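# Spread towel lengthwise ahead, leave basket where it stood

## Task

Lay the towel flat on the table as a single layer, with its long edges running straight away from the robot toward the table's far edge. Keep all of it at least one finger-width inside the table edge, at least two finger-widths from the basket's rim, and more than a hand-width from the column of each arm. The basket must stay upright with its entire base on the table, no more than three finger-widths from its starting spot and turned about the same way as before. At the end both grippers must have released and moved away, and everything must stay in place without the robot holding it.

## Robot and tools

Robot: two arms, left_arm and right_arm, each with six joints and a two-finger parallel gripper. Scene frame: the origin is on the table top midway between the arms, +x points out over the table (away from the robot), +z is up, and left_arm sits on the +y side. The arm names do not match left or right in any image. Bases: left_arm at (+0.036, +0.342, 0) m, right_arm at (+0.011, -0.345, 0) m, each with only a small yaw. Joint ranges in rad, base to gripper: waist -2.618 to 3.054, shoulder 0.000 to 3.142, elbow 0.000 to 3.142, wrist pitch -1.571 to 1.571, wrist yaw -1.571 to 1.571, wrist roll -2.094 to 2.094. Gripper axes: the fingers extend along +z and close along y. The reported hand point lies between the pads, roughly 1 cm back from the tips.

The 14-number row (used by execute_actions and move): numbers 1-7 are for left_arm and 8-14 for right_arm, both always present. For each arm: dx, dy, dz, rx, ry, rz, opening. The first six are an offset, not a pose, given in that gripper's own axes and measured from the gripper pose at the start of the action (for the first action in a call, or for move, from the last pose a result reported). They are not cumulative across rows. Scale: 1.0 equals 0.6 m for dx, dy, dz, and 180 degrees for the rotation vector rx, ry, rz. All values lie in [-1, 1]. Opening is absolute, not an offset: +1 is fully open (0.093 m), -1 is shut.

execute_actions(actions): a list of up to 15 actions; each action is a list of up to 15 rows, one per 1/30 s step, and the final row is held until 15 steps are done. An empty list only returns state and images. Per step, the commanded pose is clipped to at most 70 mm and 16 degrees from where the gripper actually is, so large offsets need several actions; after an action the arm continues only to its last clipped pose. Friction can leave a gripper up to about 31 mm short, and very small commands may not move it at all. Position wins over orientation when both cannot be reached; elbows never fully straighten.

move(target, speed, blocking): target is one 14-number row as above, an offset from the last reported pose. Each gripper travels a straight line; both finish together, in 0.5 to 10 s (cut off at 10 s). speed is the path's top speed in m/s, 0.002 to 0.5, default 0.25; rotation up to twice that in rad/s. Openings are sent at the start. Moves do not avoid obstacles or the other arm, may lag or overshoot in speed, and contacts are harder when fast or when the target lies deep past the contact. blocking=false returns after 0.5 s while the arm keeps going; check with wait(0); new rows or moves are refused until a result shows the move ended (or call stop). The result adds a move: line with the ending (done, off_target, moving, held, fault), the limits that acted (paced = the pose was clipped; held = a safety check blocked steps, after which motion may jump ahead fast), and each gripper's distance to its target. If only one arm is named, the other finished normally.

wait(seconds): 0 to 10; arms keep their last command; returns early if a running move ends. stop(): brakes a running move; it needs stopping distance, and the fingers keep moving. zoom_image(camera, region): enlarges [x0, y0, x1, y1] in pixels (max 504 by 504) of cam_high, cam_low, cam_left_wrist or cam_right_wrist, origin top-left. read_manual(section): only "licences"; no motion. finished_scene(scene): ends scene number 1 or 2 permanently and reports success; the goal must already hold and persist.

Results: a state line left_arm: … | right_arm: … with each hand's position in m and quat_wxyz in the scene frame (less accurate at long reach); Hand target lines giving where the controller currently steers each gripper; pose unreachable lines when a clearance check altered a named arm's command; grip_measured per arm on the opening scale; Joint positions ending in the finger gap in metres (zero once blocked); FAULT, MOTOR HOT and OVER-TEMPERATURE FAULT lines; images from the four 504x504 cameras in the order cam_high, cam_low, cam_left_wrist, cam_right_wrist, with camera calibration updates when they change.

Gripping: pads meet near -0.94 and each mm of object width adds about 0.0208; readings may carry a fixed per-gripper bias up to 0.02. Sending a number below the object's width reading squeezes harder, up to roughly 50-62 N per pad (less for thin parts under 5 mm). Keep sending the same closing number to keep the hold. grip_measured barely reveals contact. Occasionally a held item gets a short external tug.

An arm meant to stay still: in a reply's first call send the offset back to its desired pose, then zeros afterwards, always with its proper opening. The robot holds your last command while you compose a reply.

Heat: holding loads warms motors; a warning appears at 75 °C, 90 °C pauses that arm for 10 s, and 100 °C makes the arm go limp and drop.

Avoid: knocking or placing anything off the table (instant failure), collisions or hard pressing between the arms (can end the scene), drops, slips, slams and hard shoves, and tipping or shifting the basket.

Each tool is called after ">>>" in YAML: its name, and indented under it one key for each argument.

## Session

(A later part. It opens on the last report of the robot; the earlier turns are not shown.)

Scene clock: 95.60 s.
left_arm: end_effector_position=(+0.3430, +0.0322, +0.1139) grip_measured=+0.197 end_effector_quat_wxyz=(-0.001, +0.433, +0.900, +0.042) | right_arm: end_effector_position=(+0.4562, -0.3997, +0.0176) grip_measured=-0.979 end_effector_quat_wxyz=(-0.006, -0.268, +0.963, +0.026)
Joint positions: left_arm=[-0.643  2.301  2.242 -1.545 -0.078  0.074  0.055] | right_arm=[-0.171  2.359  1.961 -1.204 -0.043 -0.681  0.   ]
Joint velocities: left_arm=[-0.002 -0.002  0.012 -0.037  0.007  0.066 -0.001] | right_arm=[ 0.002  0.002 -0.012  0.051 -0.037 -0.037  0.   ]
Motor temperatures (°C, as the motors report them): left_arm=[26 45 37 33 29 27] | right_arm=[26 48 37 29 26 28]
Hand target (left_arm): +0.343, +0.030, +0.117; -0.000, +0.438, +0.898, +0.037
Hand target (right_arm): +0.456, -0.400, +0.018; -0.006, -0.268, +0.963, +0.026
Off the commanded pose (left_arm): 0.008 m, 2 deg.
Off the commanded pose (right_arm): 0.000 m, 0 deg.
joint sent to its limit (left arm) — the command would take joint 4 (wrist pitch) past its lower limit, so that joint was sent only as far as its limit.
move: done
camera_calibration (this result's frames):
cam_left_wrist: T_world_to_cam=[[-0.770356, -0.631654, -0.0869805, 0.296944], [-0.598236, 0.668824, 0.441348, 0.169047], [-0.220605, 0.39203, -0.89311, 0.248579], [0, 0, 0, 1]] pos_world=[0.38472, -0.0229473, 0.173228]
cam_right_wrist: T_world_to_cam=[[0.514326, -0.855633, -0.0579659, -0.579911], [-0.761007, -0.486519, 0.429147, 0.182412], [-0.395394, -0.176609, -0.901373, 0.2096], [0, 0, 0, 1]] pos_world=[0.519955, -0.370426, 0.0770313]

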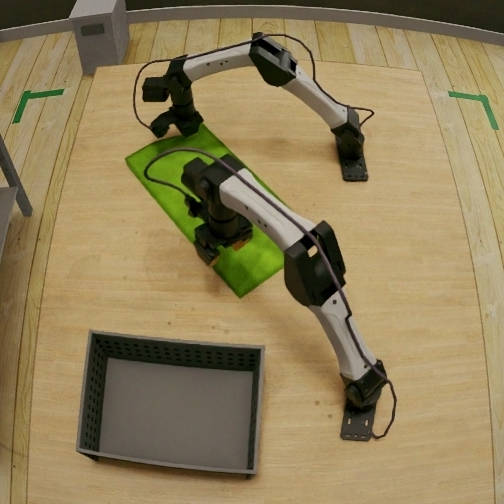

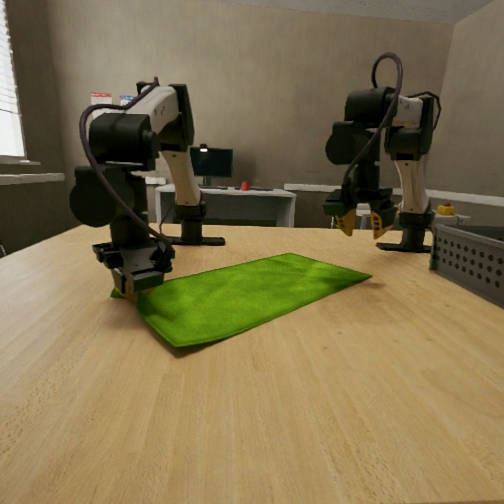

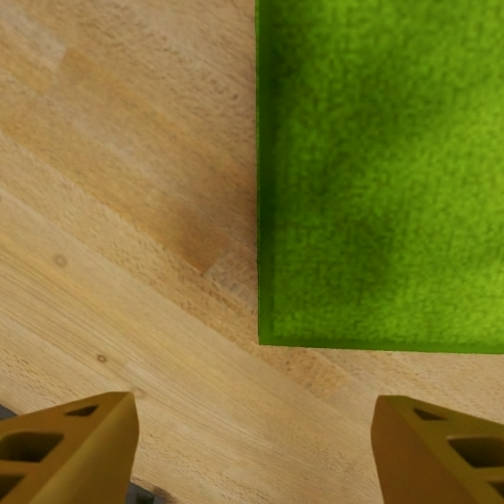

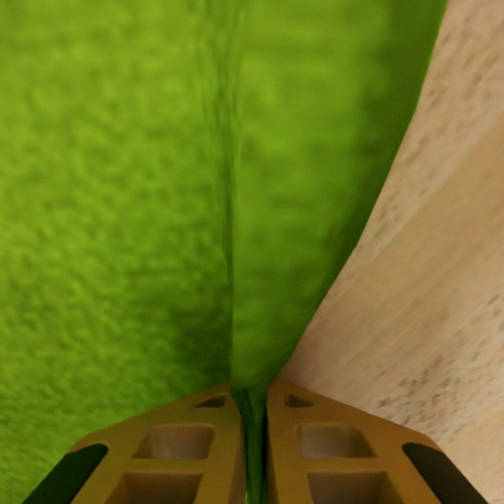

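>>> move:
  target: [0.06,0,0.18,0,0,0,0.2,0,0,0,0,0,0,-1]
  speed: 0.08

>>> move:
  target: [0,0,0.01,0,0,0,-1,0,0,0,0,0,0,-1]
  speed: 0.05

>>> move:
  target: [0,0,-0.06,0,0,0,-1,0,0,-0.06,0,0,0,-1]
  speed: 0.05

Scene clock: 104.90 s.
left_arm: end_effector_position=(+0.3203, +0.0684, +0.0192) grip_measured=+0.197 end_effector_quat_wxyz=(-0.009, +0.434, +0.900, +0.042) | right_arm: end_effector_position=(+0.4562, -0.3997, +0.0176) grip_measured=-0.979 end_effector_quat_wxyz=(-0.006, -0.268, +0.963, +0.026)
Joint positions: left_arm=[-0.621  2.149  1.613 -1.08  -0.074  0.098  0.055] | right_arm=[-0.171  2.359  1.961 -1.204 -0.043 -0.681  0.   ]
Joint velocities: left_arm=[ 0.002 -0.007 -0.012  0.022 -0.022  0.081 -0.001] | right_arm=[-0.007 -0.002 -0.027  0.022  0.022 -0.095  0.   ]
Motor temperatures (°C, as the motors report them): left_arm=[26 46 37 33 29 27] | right_arm=[26 50 37 29 26 28]
Hand target (left_arm): +0.324, +0.071, +0.009; -0.002, +0.433, +0.900, +0.043
Hand target (right_arm): +0.456, -0.400, +0.018; -0.006, -0.268, +0.963, +0.026
Off the commanded pose (left_arm): 0.012 m, 1 deg.
Off the commanded pose (right_arm): 0.000 m, 0 deg.
move: off_target (left_arm)
camera_calibration (this result's frames):
cam_left_wrist: T_world_to_cam=[[-0.772303, -0.630094, -0.0808101, 0.294438], [-0.591284, 0.666502, 0.454047, 0.170741], [-0.232232, 0.398444, -0.887305, 0.147913], [0, 0, 0, 1]] pos_world=[0.362702, 0.0127892, 0.0775136]
cam_right_wrist: T_world_to_cam=[[0.514326, -0.855633, -0.0579659, -0.579911], [-0.761007, -0.486519, 0.429147, 0.182412], [-0.395394, -0.176609, -0.901373, 0.2096], [0, 0, 0, 1]] pos_world=[0.519955, -0.370426, 0.0770313]

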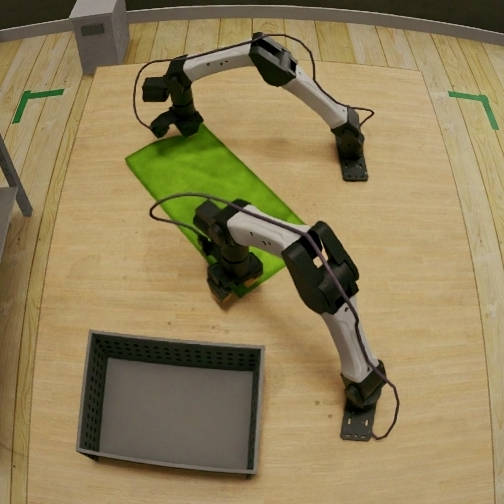

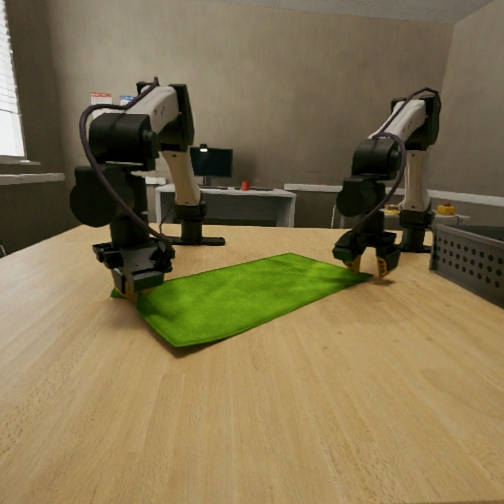

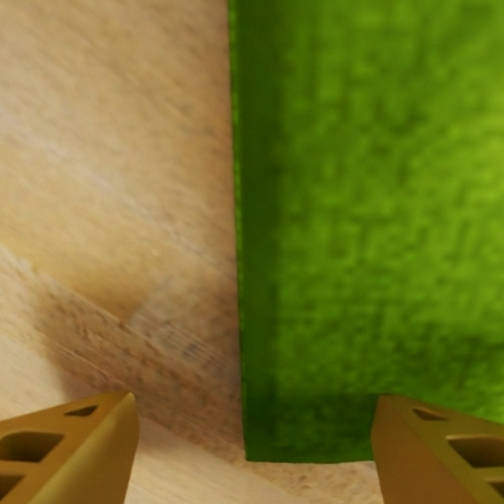

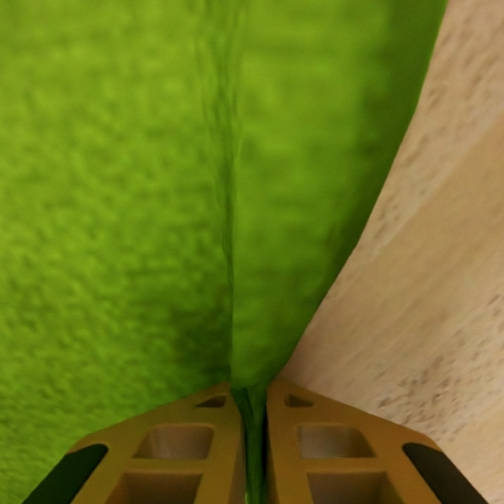

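Scene clock: 105.60 s.
left_arm: end_effector_position=(+0.3189, +0.0672, +0.0192) grip_measured=-0.990 end_effector_quat_wxyz=(-0.010, +0.434, +0.900, +0.038) | right_arm: end_effector_position=(+0.4562, -0.3996, +0.0176) grip_measured=-0.979 end_effector_quat_wxyz=(-0.006, -0.268, +0.963, +0.026)
Joint positions: left_arm=[-0.621  2.149  1.613 -1.08  -0.065  0.098  0.   ] | right_arm=[-0.171  2.359  1.961 -1.204 -0.043 -0.681  0.   ]
Joint velocities: left_arm=[ 0.027  0.007 -0.007 -0.066  0.022 -0.022  0.   ] | right_arm=[-0.007  0.002 -0.012 -0.037  0.007 -0.022  0.   ]
Motor temperatures (°C, as the motors report them): left_arm=[26 46 37 32 29 27] | right_arm=[26 50 37 29 26 28]
Hand target (left_arm): +0.320, +0.069, +0.013; -0.009, +0.434, +0.900, +0.042
Hand target (right_arm): +0.456, -0.400, +0.018; -0.006, -0.268, +0.963, +0.026
Off the commanded pose (left_arm): 0.006 m, 1 deg.
Off the commanded pose (right_arm): 0.000 m, 0 deg.
move: done
camera_calibration (this result's frames):
cam_left_wrist: T_world_to_cam=[[-0.773261, -0.63002, -0.0717063, 0.292736], [-0.587811, 0.66982, 0.453674, 0.169428], [-0.237793, 0.392958, -0.888278, 0.150292], [0, 0, 0, 1]] pos_world=[0.361691, 0.0118853, 0.0776269]
cam_right_wrist: T_world_to_cam=[[0.514319, -0.855618, -0.0582621, -0.579846], [-0.761036, -0.486672, 0.428923, 0.182405], [-0.395349, -0.176264, -0.90146, 0.209736], [0, 0, 0, 1]] pos_world=[0.519961, -0.370386, 0.0770484]

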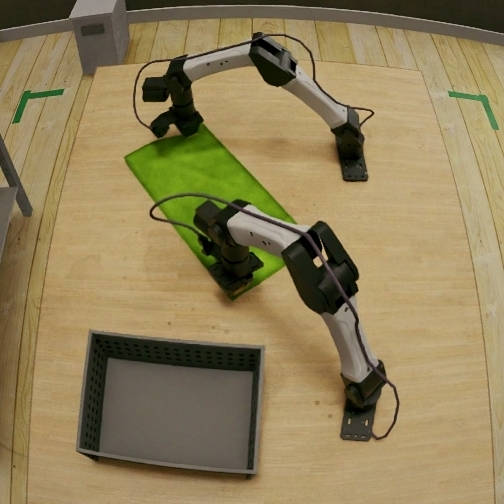

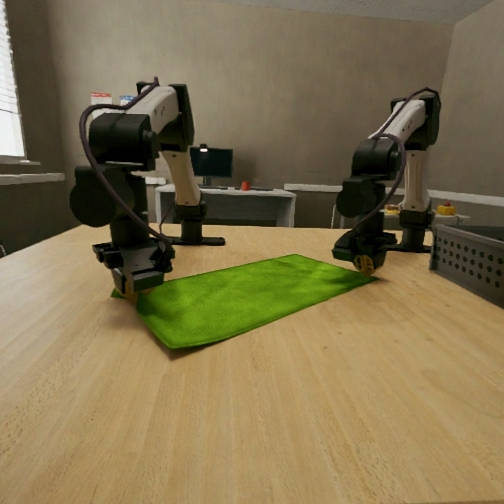

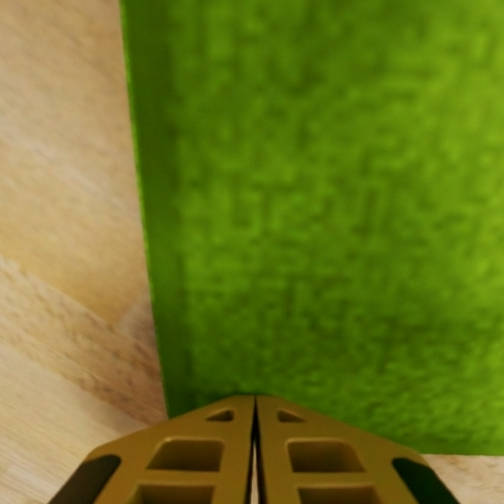

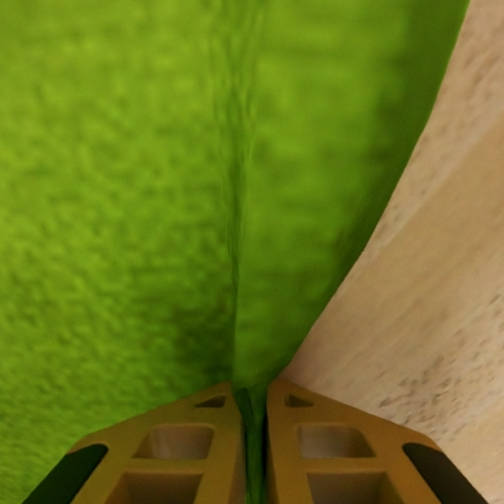

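Scene clock: 106.80 s.
left_arm: end_effector_position=(+0.3166, +0.0695, +0.0389) grip_measured=-0.990 end_effector_quat_wxyz=(-0.027, +0.435, +0.899, +0.044) | right_arm: end_effector_position=(+0.4551, -0.3995, +0.0425) grip_measured=-0.979 end_effector_quat_wxyz=(-0.013, -0.267, +0.963, +0.029)
Joint positions: left_arm=[-0.621  2.149  1.691 -1.193 -0.065  0.098  0.   ] | right_arm=[-0.171  2.359  2.059 -1.318 -0.043 -0.681  0.   ]
Joint velocities: left_arm=[ 0.007  0.017 -0.012 -0.11  -0.022 -0.051  0.   ] | right_arm=[-0.002 -0.007 -0.002 -0.066 -0.007 -0.037  0.   ]
Motor temperatures (°C, as the motors report them): left_arm=[26 47 37 32 29 27] | right_arm=[26 50 37 29 26 28]
Hand target (left_arm): +0.318, +0.064, +0.055; -0.010, +0.434, +0.900, +0.038
Hand target (right_arm): +0.457, -0.401, +0.053; -0.006, -0.268, +0.963, +0.026
Off the commanded pose (left_arm): 0.017 m, 2 deg.
Off the commanded pose (right_arm): 0.011 m, 1 deg.
move: off_target (left_arm, right_arm)
camera_calibration (this result's frames):
cam_left_wrist: T_world_to_cam=[[-0.774941, -0.628292, -0.068671, 0.294157], [-0.576591, 0.658277, 0.483957, 0.153665], [-0.258862, 0.414633, -0.872393, 0.170869], [0, 0, 0, 1]] pos_world=[0.360788, 0.0128149, 0.0948979]
cam_right_wrist: T_world_to_cam=[[0.513315, -0.855478, -0.0683041, -0.576724], [-0.754142, -0.48763, 0.439871, 0.166967], [-0.409607, -0.174281, -0.89546, 0.238707], [0, 0, 0, 1]] pos_world=[0.519734, -0.370355, 0.100916]

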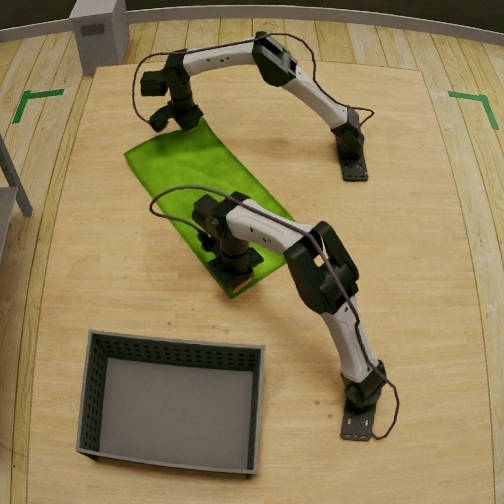

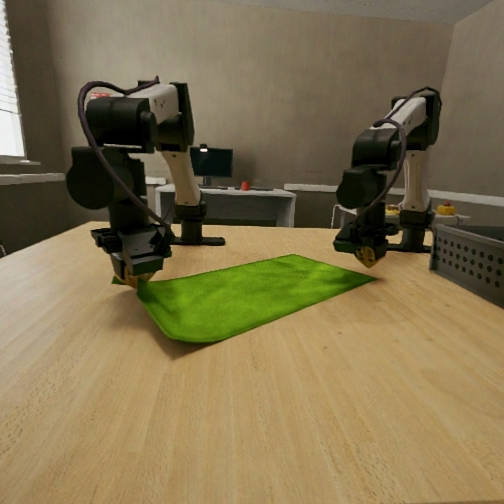

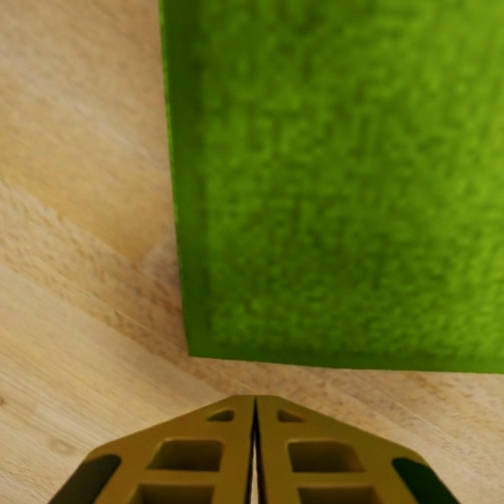

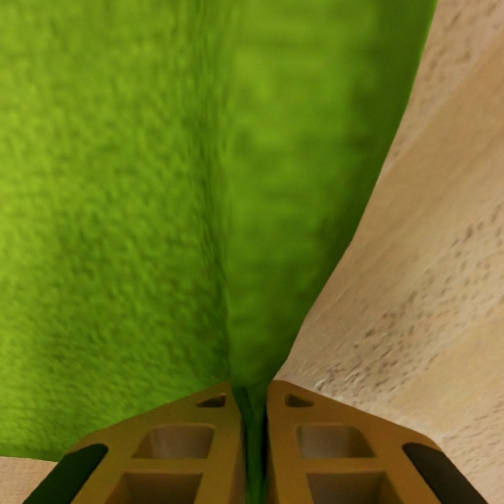

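Missed; retry further in, shifted +y, pressing harder.

>>> move:
  target: [-0.05,0.02,0,0,0,0,0.2,0,0,0,0,0,0,-1]
  speed: 0.05

>>> move:
  target: [0,0,0.07,0,0,0,0.2,0,0,0,0,0,0,-1]
  speed: 0.05

>>> move:
  target: [0,0,0.03,0,0,0,-1,0,0,0,0,0,0,-1]
  speed: 0.05

>>> move:
  target: [0,0,-0.06,0,0,0,-1,0,0,0,0,0,0,-1]
  speed: 0.05

Scene clock: 115.43 s.
left_arm: end_effector_position=(+0.3413, +0.0526, +0.0336) grip_measured=+0.197 end_effector_quat_wxyz=(-0.024, +0.433, +0.900, +0.043) | right_arm: end_effector_position=(+0.4549, -0.3994, +0.0425) grip_measured=-0.979 end_effector_quat_wxyz=(-0.014, -0.267, +0.963, +0.029)
Joint positions: left_arm=[-0.607  2.268  1.865 -1.242 -0.065  0.109  0.055] | right_arm=[-0.171  2.359  2.059 -1.319 -0.043 -0.681  0.   ]
Joint velocities: left_arm=[ 0.002  0.012 -0.012 -0.022 -0.095  0.007  0.   ] | right_arm=[-0.012 -0.007  0.007  0.007 -0.037  0.007  0.   ]
Motor temperatures (°C, as the motors report them): left_arm=[26 48 38 32 29 27] | right_arm=[26 52 38 29 26 28]
Hand target (left_arm): +0.345, +0.054, +0.036; -0.026, +0.435, +0.899, +0.044
Hand target (right_arm): +0.455, -0.399, +0.042; -0.013, -0.267, +0.963, +0.029
Off the commanded pose (left_arm): 0.005 m, 0 deg.
Off the commanded pose (right_arm): 0.000 m, 0 deg.
move: done
camera_calibration (this result's frames):
cam_left_wrist: T_world_to_cam=[[-0.772264, -0.631605, -0.0684368, 0.301572], [-0.580832, 0.658301, 0.478825, 0.18317], [-0.257376, 0.409529, -0.875239, 0.179511], [0, 0, 0, 1]] pos_world=[0.385486, -0.00362169, 0.0900473]
cam_right_wrist: T_world_to_cam=[[0.513263, -0.855471, -0.0687818, -0.576562], [-0.753809, -0.487677, 0.44039, 0.166646], [-0.410284, -0.174187, -0.895168, 0.238978], [0, 0, 0, 1]] pos_world=[0.519596, -0.370335, 0.100879]

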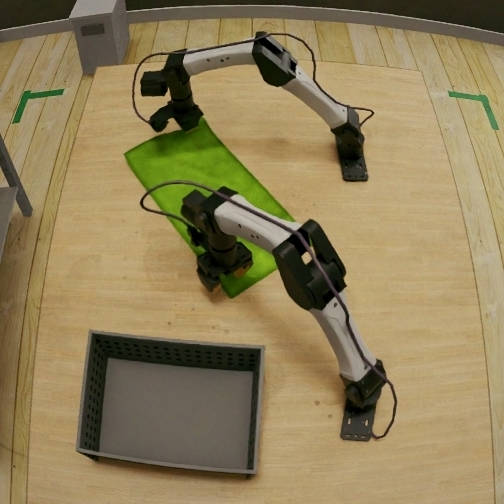

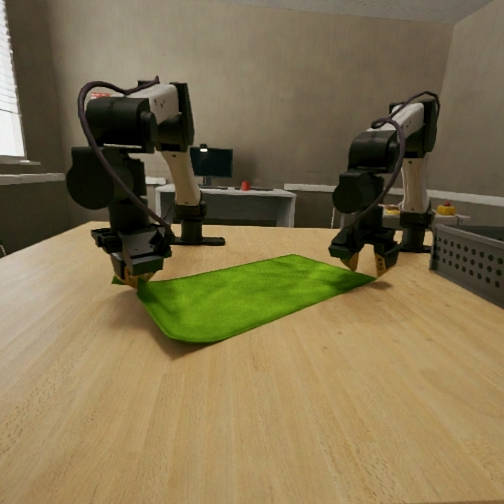

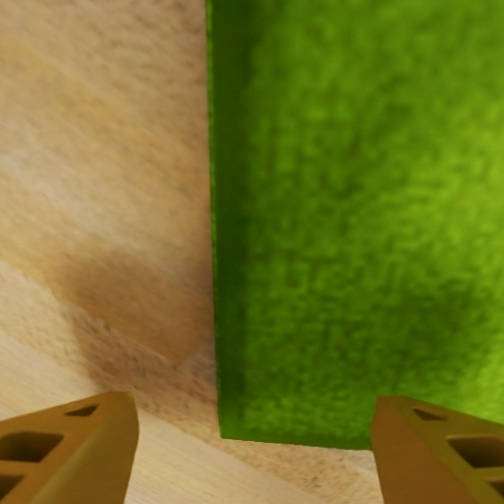

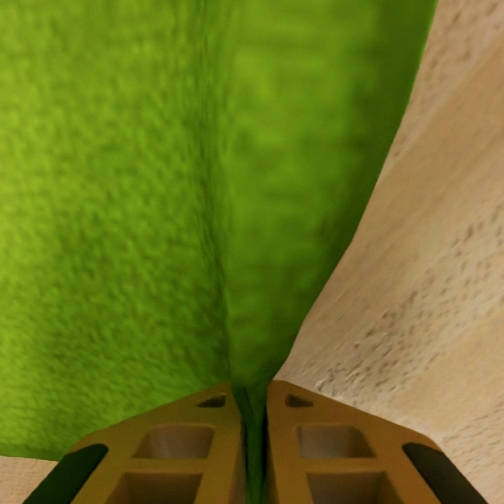

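Scene clock: 116.50 s.
left_arm: end_effector_position=(+0.3383, +0.0554, +0.0181) grip_measured=+0.197 end_effector_quat_wxyz=(-0.021, +0.434, +0.900, +0.041) | right_arm: end_effector_position=(+0.4549, -0.3994, +0.0425) grip_measured=-0.979 end_effector_quat_wxyz=(-0.014, -0.267, +0.963, +0.029)
Joint positions: left_arm=[-0.607  2.258  1.785 -1.166 -0.063  0.111  0.055] | right_arm=[-0.171  2.359  2.059 -1.319 -0.043 -0.681  0.   ]
Joint velocities: left_arm=[-0.007 -0.012  0.002  0.007  0.051  0.022  0.   ] | right_arm=[-0.002 -0.017  0.002 -0.022  0.022  0.007  0.   ]
Motor temperatures (°C, as the motors report them): left_arm=[26 48 37 32 29 27] | right_arm=[26 52 38 29 26 28]
Hand target (left_arm): +0.340, +0.058, -0.007; -0.025, +0.433, +0.900, +0.043
Hand target (right_arm): +0.455, -0.399, +0.042; -0.014, -0.267, +0.963, +0.029
Off the commanded pose (left_arm): 0.026 m, 0 deg.
Off the commanded pose (right_arm): 0.000 m, 0 deg.
move: off_target (left_arm)
camera_calibration (this result's frames):
cam_left_wrist: T_world_to_cam=[[-0.77365, -0.629981, -0.0677518, 0.300286], [-0.580808, 0.662371, 0.473208, 0.186929], [-0.253235, 0.405448, -0.878341, 0.162949], [0, 0, 0, 1]] pos_world=[0.38215, -0.000709522, 0.0750133]
cam_right_wrist: T_world_to_cam=[[0.513263, -0.855471, -0.0687818, -0.576562], [-0.753809, -0.487677, 0.44039, 0.166646], [-0.410284, -0.174187, -0.895168, 0.238978], [0, 0, 0, 1]] pos_world=[0.519596, -0.370335, 0.100879]

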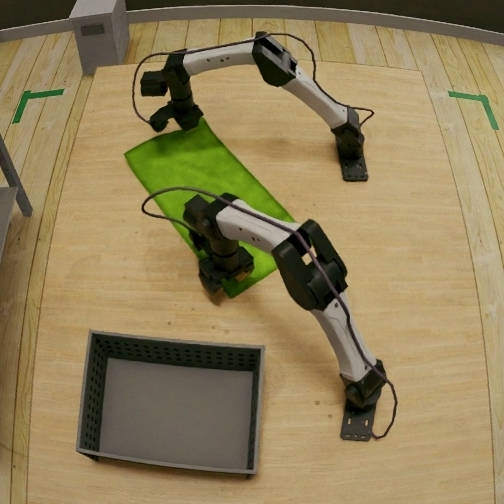

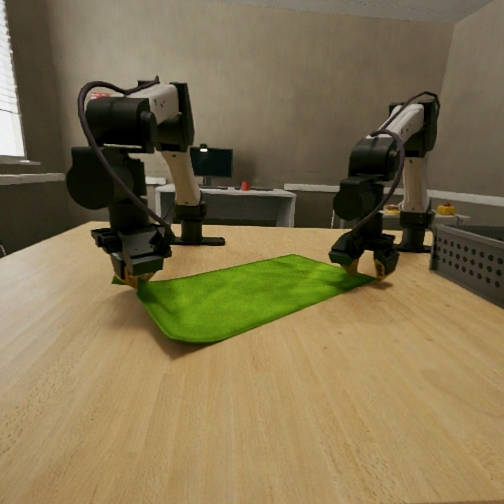

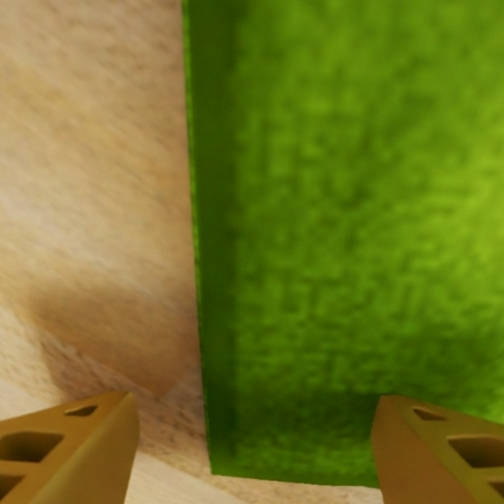

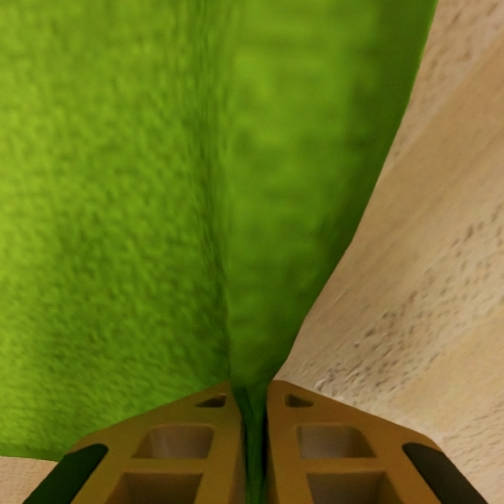

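Scene clock: 117.20 s.
left_arm: end_effector_position=(+0.3373, +0.0530, +0.0173) grip_measured=-0.990 end_effector_quat_wxyz=(-0.019, +0.435, +0.900, +0.035) | right_arm: end_effector_position=(+0.4549, -0.3992, +0.0425) grip_measured=-0.979 end_effector_quat_wxyz=(-0.013, -0.267, +0.963, +0.030)
Joint positions: left_arm=[-0.609  2.254  1.777 -1.153 -0.053  0.111  0.   ] | right_arm=[-0.171  2.359  2.059 -1.319 -0.044 -0.681  0.   ]
Joint velocities: left_arm=[ 0.032 -0.007  0.007 -0.051  0.037 -0.022  0.   ] | right_arm=[-0.002 -0.007 -0.007 -0.007 -0.022 -0.037  0.   ]
Motor temperatures (°C, as the motors report them): left_arm=[26 48 37 32 29 27] | right_arm=[26 52 38 29 26 28]
Hand target (left_arm): +0.338, +0.058, +0.001; -0.022, +0.434, +0.900, +0.041
Hand target (right_arm): +0.455, -0.399, +0.042; -0.014, -0.267, +0.963, +0.029
Off the commanded pose (left_arm): 0.018 m, 1 deg.
Off the commanded pose (right_arm): 0.000 m, 0 deg.
move: off_target (left_arm)
camera_calibration (this result's frames):
cam_left_wrist: T_world_to_cam=[[-0.774303, -0.630118, -0.0583541, 0.298038], [-0.579467, 0.668949, 0.465537, 0.187642], [-0.254307, 0.394281, -0.883103, 0.163921], [0, 0, 0, 1]] pos_world=[0.38119, -0.00235487, 0.0747966]
cam_right_wrist: T_world_to_cam=[[0.513226, -0.855421, -0.0696696, -0.576337], [-0.753906, -0.488133, 0.439718, 0.166646], [-0.410152, -0.173151, -0.895429, 0.239395], [0, 0, 0, 1]] pos_world=[0.519615, -0.370214, 0.100931]

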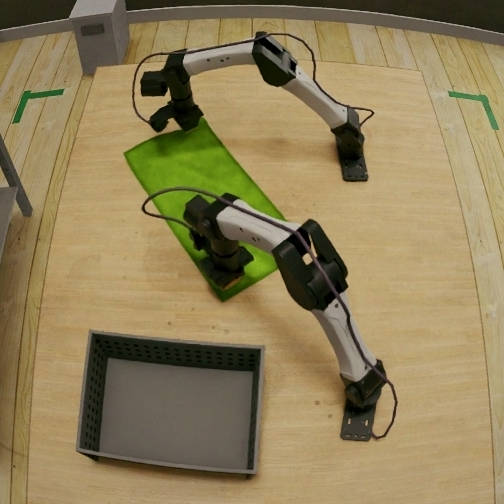

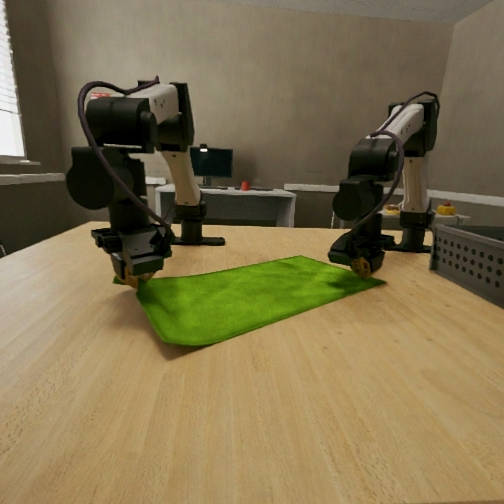

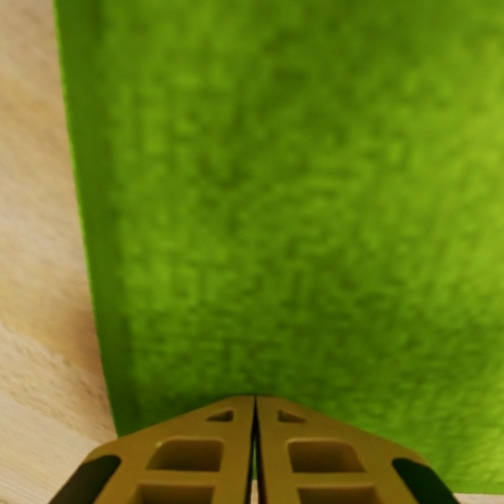

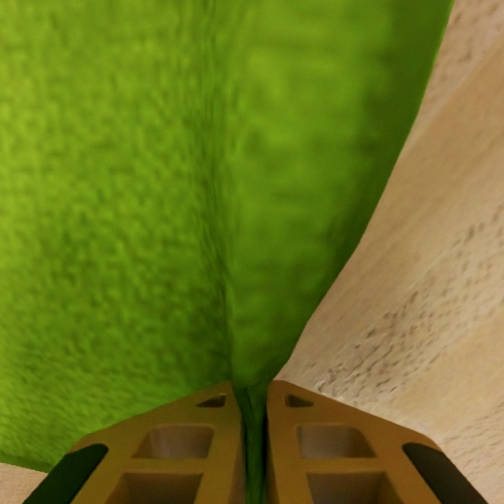

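Scene clock: 118.40 s.
left_arm: end_effector_position=(+0.3362, +0.0541, +0.0411) grip_measured=-0.990 end_effector_quat_wxyz=(-0.030, +0.435, +0.899, +0.039) | right_arm: end_effector_position=(+0.4549, -0.3992, +0.0425) grip_measured=-0.979 end_effector_quat_wxyz=(-0.013, -0.267, +0.963, +0.030)
Joint positions: left_arm=[-0.609  2.251  1.867 -1.268 -0.053  0.111  0.   ] | right_arm=[-0.171  2.359  2.059 -1.319 -0.044 -0.681  0.   ]
Joint velocities: left_arm=[-0.002 -0.012  0.007 -0.037 -0.051 -0.081  0.   ] | right_arm=[ 0.002 -0.007  0.012  0.037  0.037 -0.051  0.   ]
Motor temperatures (°C, as the motors report them): left_arm=[26 48 37 32 29 27] | right_arm=[26 52 38 29 26 28]
Hand target (left_arm): +0.337, +0.050, +0.053; -0.019, +0.435, +0.900, +0.035
Hand target (right_arm): +0.455, -0.399, +0.042; -0.013, -0.267, +0.963, +0.030
Off the commanded pose (left_arm): 0.013 m, 1 deg.
Off the commanded pose (right_arm): 0.000 m, 0 deg.
move: off_target (left_arm)
camera_calibration (this result's frames):
cam_left_wrist: T_world_to_cam=[[-0.775213, -0.629206, -0.0560806, 0.299439], [-0.571913, 0.661371, 0.485288, 0.172224], [-0.268256, 0.408275, -0.872554, 0.187795], [0, 0, 0, 1]] pos_world=[0.381003, -0.00216695, 0.097076]
cam_right_wrist: T_world_to_cam=[[0.513226, -0.855421, -0.0696696, -0.576337], [-0.753906, -0.488133, 0.439718, 0.166646], [-0.410152, -0.173151, -0.895429, 0.239395], [0, 0, 0, 1]] pos_world=[0.519615, -0.370214, 0.100931]

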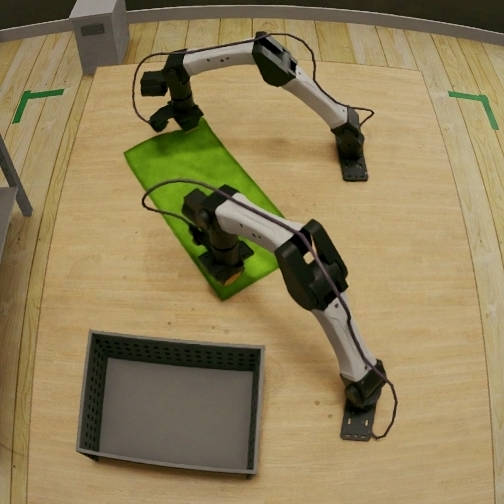

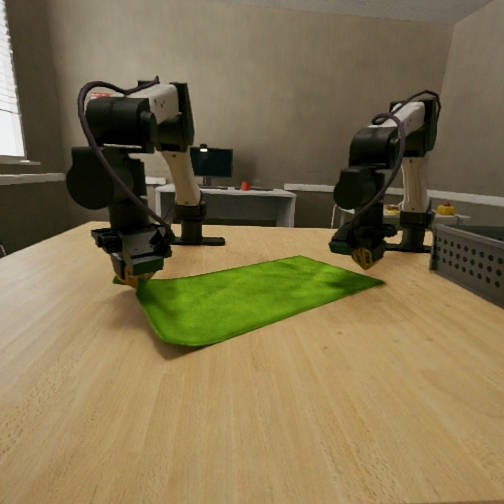

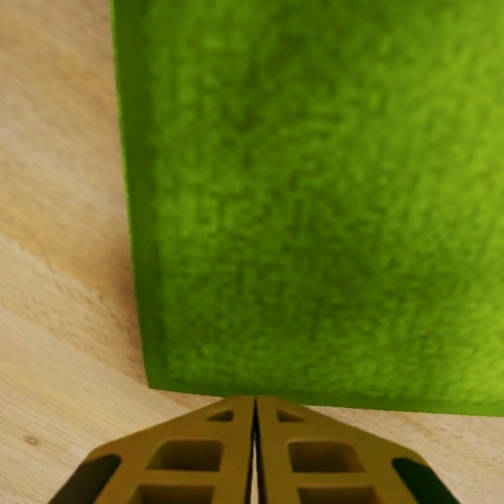

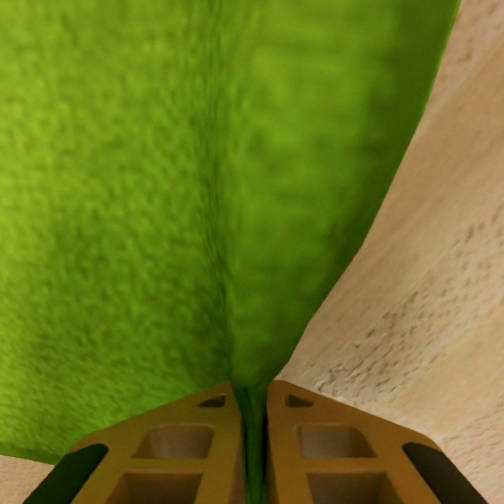

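>>> move:
  target: [-0.02,0.055,0,0.035,0,0,0.2,0,0,0,0,0,0,-1]
  speed: 0.05

>>> move:
  target: [0,0,0.07,0,0,0,0.2,0,0,0,0,0,0,-1]
  speed: 0.05

>>> move:
  target: [0,0,0.02,0,0,0,-1,0,0,0,0,0,0,-1]
  speed: 0.05

>>> move:
  target: [0,0,-0.06,0,0,0,-1,0,0,0,0,0,0,-1]
  speed: 0.05

Scene clock: 130.57 s.
left_arm: end_effector_position=(+0.3690, +0.0668, +0.0395) grip_measured=+0.197 end_effector_quat_wxyz=(-0.049, +0.429, +0.902, -0.003) | right_arm: end_effector_position=(+0.4549, -0.3992, +0.0425) grip_measured=-0.979 end_effector_quat_wxyz=(-0.013, -0.267, +0.963, +0.030)
Joint positions: left_arm=[-0.502  2.34   2.011 -1.336  0.028  0.21   0.055] | right_arm=[-0.171  2.359  2.059 -1.319 -0.044 -0.681  0.   ]
Joint velocities: left_arm=[-0.012 -0.002 -0.007  0.051  0.022 -0.007  0.   ] | right_arm=[-0.002 -0.027 -0.002 -0.022 -0.022 -0.081  0.   ]
Motor temperatures (°C, as the motors report them): left_arm=[26 50 38 32 29 27] | right_arm=[26 54 38 29 26 28]
Hand target (left_arm): +0.370, +0.065, +0.042; -0.052, +0.432, +0.900, -0.010
Hand target (right_arm): +0.455, -0.399, +0.042; -0.013, -0.267, +0.963, +0.030
Off the commanded pose (left_arm): 0.003 m, 1 deg.
Off the commanded pose (right_arm): 0.000 m, 0 deg.
move: done
camera_calibration (this result's frames):
cam_left_wrist: T_world_to_cam=[[-0.766129, -0.641744, 0.034804, 0.32664], [-0.548067, 0.680661, 0.486131, 0.173204], [-0.335661, 0.353364, -0.873193, 0.21853], [0, 0, 0, 1]] pos_world=[0.418528, 0.0145051, 0.095251]
cam_right_wrist: T_world_to_cam=[[0.513226, -0.855421, -0.0696696, -0.576337], [-0.753906, -0.488133, 0.439718, 0.166646], [-0.410152, -0.173151, -0.895429, 0.239395], [0, 0, 0, 1]] pos_world=[0.519615, -0.370214, 0.100931]

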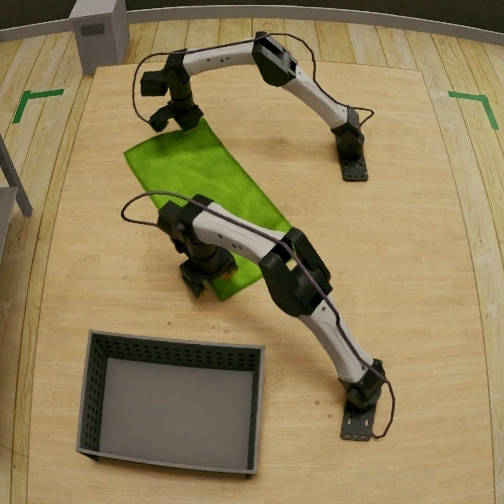

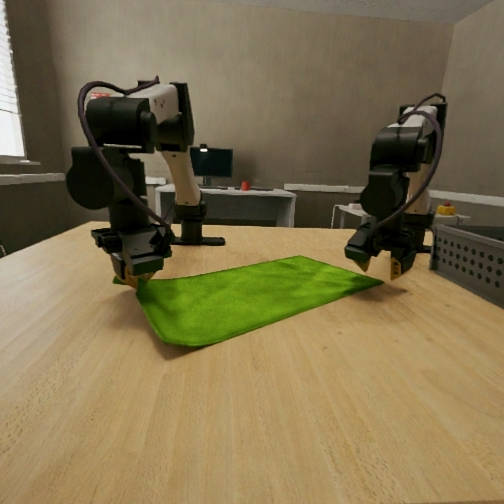

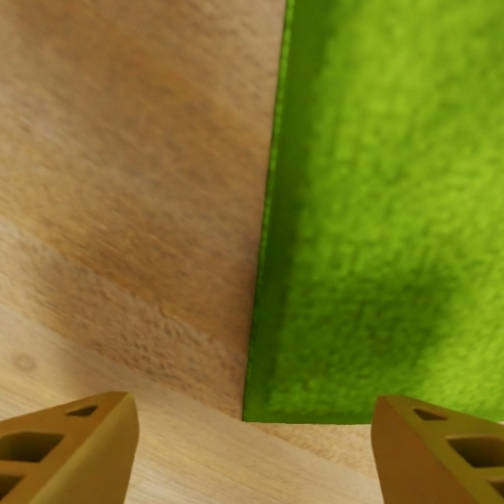

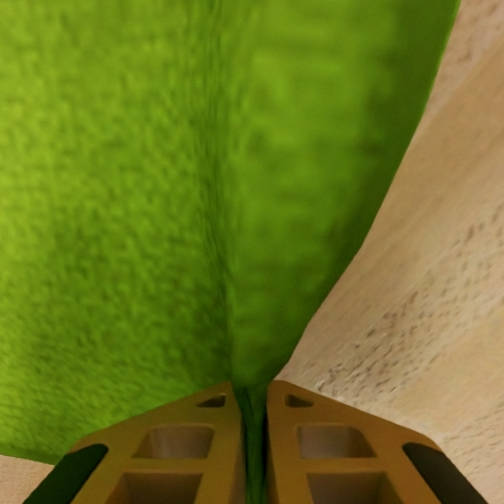

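Scene clock: 131.63 s.
left_arm: end_effector_position=(+0.3642, +0.0707, +0.0170) grip_measured=+0.197 end_effector_quat_wxyz=(-0.051, +0.429, +0.902, -0.002) | right_arm: end_effector_position=(+0.4549, -0.3992, +0.0425) grip_measured=-0.979 end_effector_quat_wxyz=(-0.013, -0.267, +0.963, +0.030)
Joint positions: left_arm=[-0.502  2.33   1.903 -1.242  0.028  0.21   0.055] | right_arm=[-0.171  2.359  2.059 -1.319 -0.044 -0.681  0.   ]
Joint velocities: left_arm=[ 0.007 -0.002 -0.027  0.051  0.081 -0.007 -0.   ] | right_arm=[ 0.022 -0.017  0.012 -0.051  0.022  0.007  0.   ]
Motor temperatures (°C, as the motors report them): left_arm=[26 50 38 32 29 27] | right_arm=[26 54 38 29 26 28]
Hand target (left_arm): +0.364, +0.070, -0.002; -0.050, +0.429, +0.902, -0.003
Hand target (right_arm): +0.455, -0.399, +0.042; -0.013, -0.267, +0.963, +0.030
Off the commanded pose (left_arm): 0.019 m, 0 deg.
Off the commanded pose (right_arm): 0.000 m, 0 deg.
move: off_target (left_arm)
camera_calibration (this result's frames):
cam_left_wrist: T_world_to_cam=[[-0.766025, -0.641828, 0.0355348, 0.326191], [-0.546621, 0.67949, 0.489386, 0.178348], [-0.338247, 0.355458, -0.871343, 0.196663], [0, 0, 0, 1]] pos_world=[0.41388, 0.018268, 0.0724887]
cam_right_wrist: T_world_to_cam=[[0.513226, -0.855421, -0.0696696, -0.576337], [-0.753906, -0.488133, 0.439718, 0.166646], [-0.410152, -0.173151, -0.895429, 0.239395], [0, 0, 0, 1]] pos_world=[0.519615, -0.370214, 0.100931]

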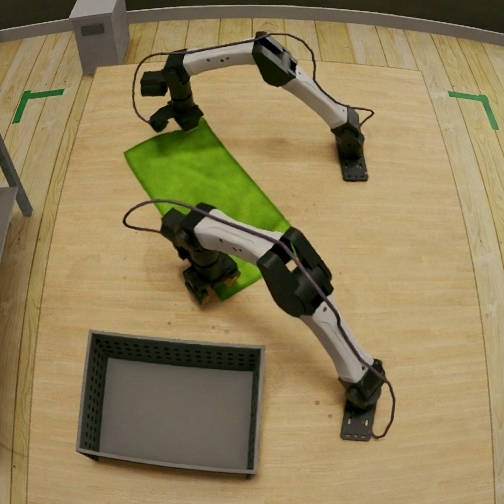

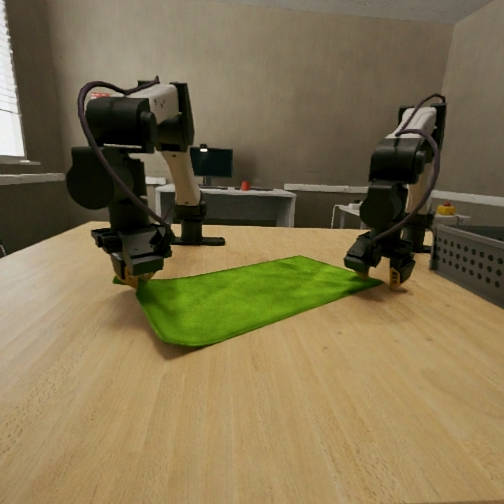

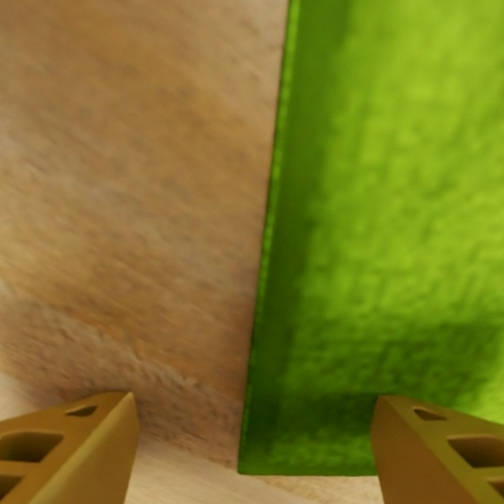

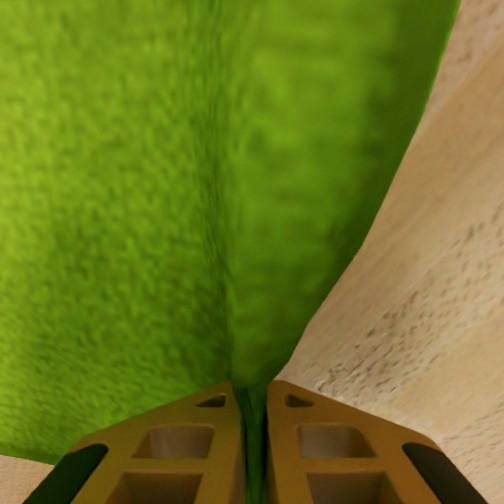

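Scene clock: 132.33 s.
left_arm: end_effector_position=(+0.3631, +0.0690, +0.0178) grip_measured=-0.986 end_effector_quat_wxyz=(-0.051, +0.430, +0.901, -0.006) | right_arm: end_effector_position=(+0.4550, -0.3985, +0.0425) grip_measured=-0.979 end_effector_quat_wxyz=(-0.013, -0.267, +0.963, +0.032)
Joint positions: left_arm=[-0.504  2.328  1.903 -1.242  0.036  0.21   0.   ] | right_arm=[-0.171  2.359  2.059 -1.319 -0.049 -0.681  0.   ]
Joint velocities: left_arm=[-0.002  0.012  0.002  0.007  0.007 -0.051  0.   ] | right_arm=[ 0.007 -0.002 -0.002  0.022 -0.007 -0.007  0.   ]
Motor temperatures (°C, as the motors report them): left_arm=[26 50 38 32 29 27] | right_arm=[26 54 38 29 26 28]
Hand target (left_arm): +0.363, +0.072, +0.005; -0.052, +0.429, +0.902, -0.002
Hand target (right_arm): +0.455, -0.399, +0.042; -0.014, -0.267, +0.963, +0.030
Off the commanded pose (left_arm): 0.013 m, 0 deg.
Off the commanded pose (right_arm): 0.001 m, 0 deg.
move: off_target (left_arm)
camera_calibration (this result's frames):
cam_left_wrist: T_world_to_cam=[[-0.766691, -0.64063, 0.0421726, 0.324261], [-0.54445, 0.683584, 0.486095, 0.177544], [-0.340235, 0.349723, -0.872888, 0.198768], [0, 0, 0, 1]] pos_world=[0.412899, 0.0168517, 0.0735239]
cam_right_wrist: T_world_to_cam=[[0.513081, -0.855211, -0.0732199, -0.575438], [-0.75429, -0.489951, 0.437029, 0.166649], [-0.409626, -0.169002, -0.896462, 0.24106], [0, 0, 0, 1]] pos_world=[0.519692, -0.369731, 0.101138]

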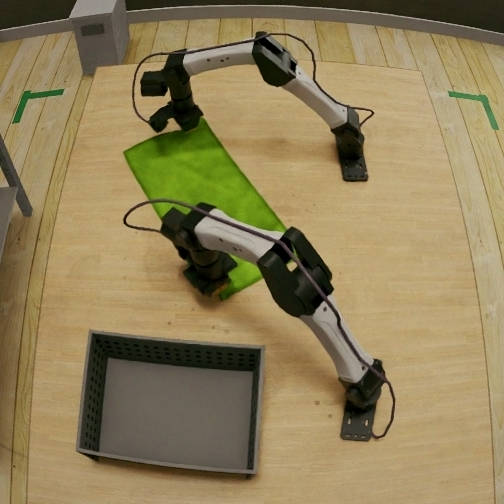

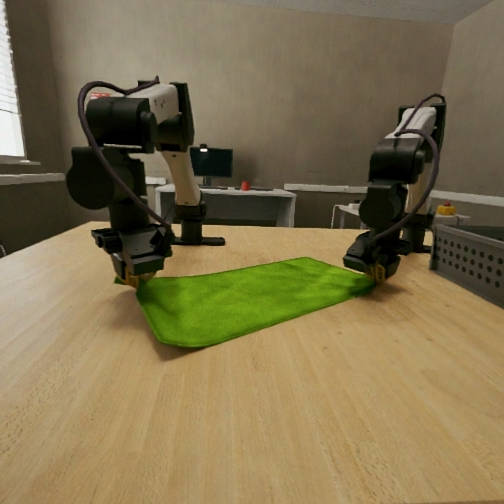

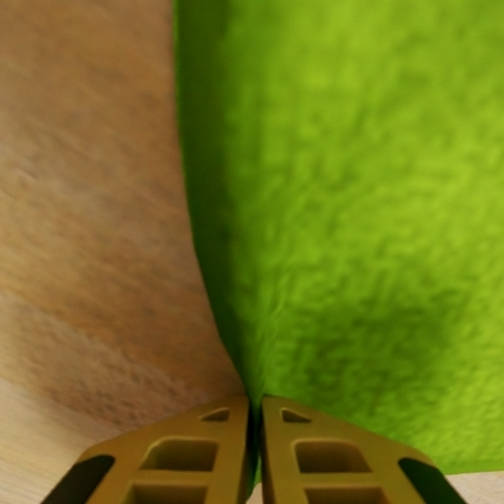

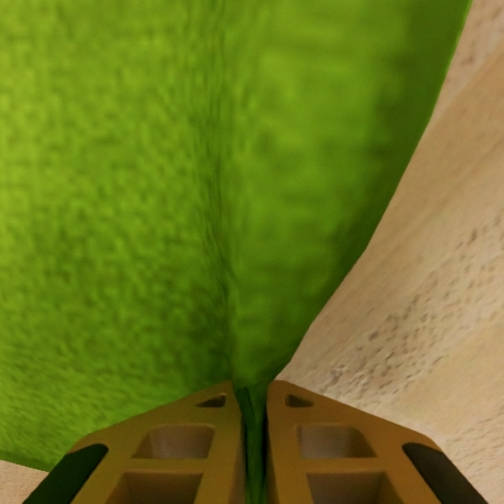

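Scene clock: 133.43 s.
left_arm: end_effector_position=(+0.3664, +0.0663, +0.0460) grip_measured=-0.986 end_effector_quat_wxyz=(-0.050, +0.430, +0.901, -0.006) | right_arm: end_effector_position=(+0.4551, -0.3980, +0.0425) grip_measured=-0.979 end_effector_quat_wxyz=(-0.012, -0.267, +0.963, +0.033)
Joint positions: left_arm=[-0.504  2.328  2.016 -1.352  0.036  0.21   0.   ] | right_arm=[-0.171  2.359  2.059 -1.319 -0.051 -0.681  0.   ]
Joint velocities: left_arm=[-0.007 -0.017  0.012 -0.051 -0.037 -0.022  0.   ] | right_arm=[ 0.002 -0.002 -0.027 -0.051  0.007  0.007  0.   ]
Motor temperatures (°C, as the motors report them): left_arm=[26 50 38 32 29 27] | right_arm=[26 54 38 29 26 28]
Hand target (left_arm): +0.367, +0.067, +0.054; -0.050, +0.430, +0.901, -0.006
Hand target (right_arm): +0.455, -0.398, +0.043; -0.013, -0.267, +0.963, +0.032
Off the commanded pose (left_arm): 0.008 m, 0 deg.
Off the commanded pose (right_arm): 0.000 m, 0 deg.
move: done
camera_calibration (this result's frames):
cam_left_wrist: T_world_to_cam=[[-0.766765, -0.64057, 0.0417355, 0.323916], [-0.545311, 0.684284, 0.48414, 0.167783], [-0.338684, 0.348462, -0.873995, 0.224964], [0, 0, 0, 1]] pos_world=[0.416053, 0.014288, 0.101868]
cam_right_wrist: T_world_to_cam=[[0.512998, -0.855082, -0.0752906, -0.57491], [-0.754514, -0.491006, 0.435456, 0.166653], [-0.409318, -0.16658, -0.897056, 0.242031], [0, 0, 0, 1]] pos_world=[0.519738, -0.36945, 0.10126]

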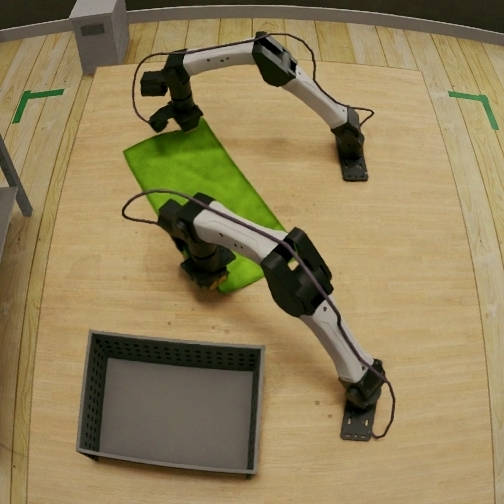

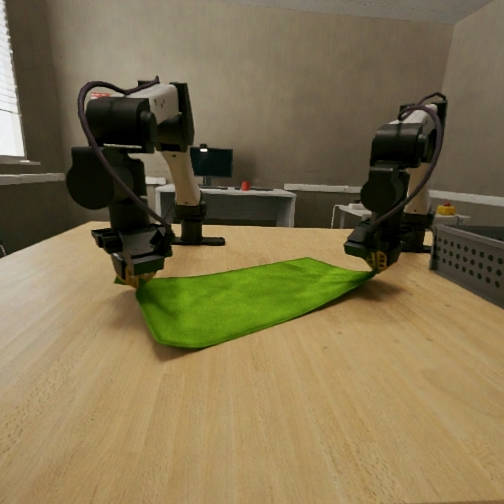

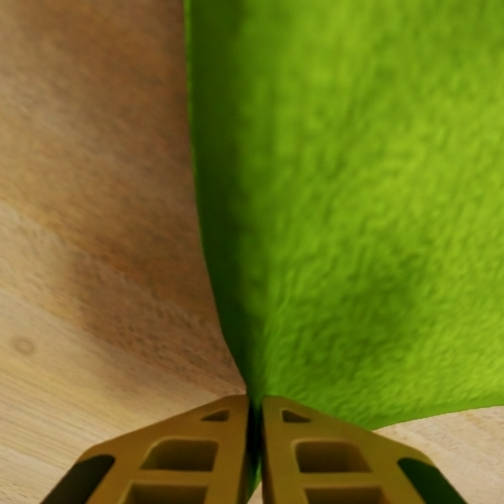

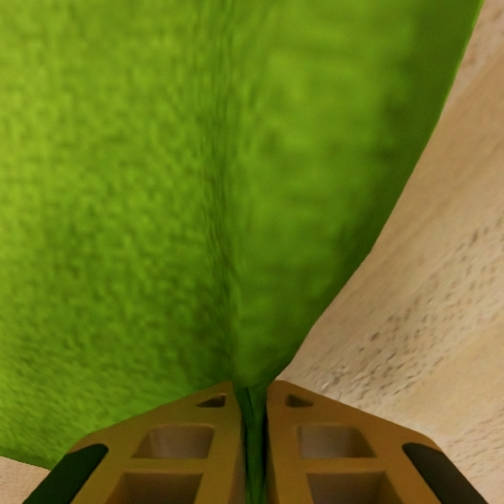

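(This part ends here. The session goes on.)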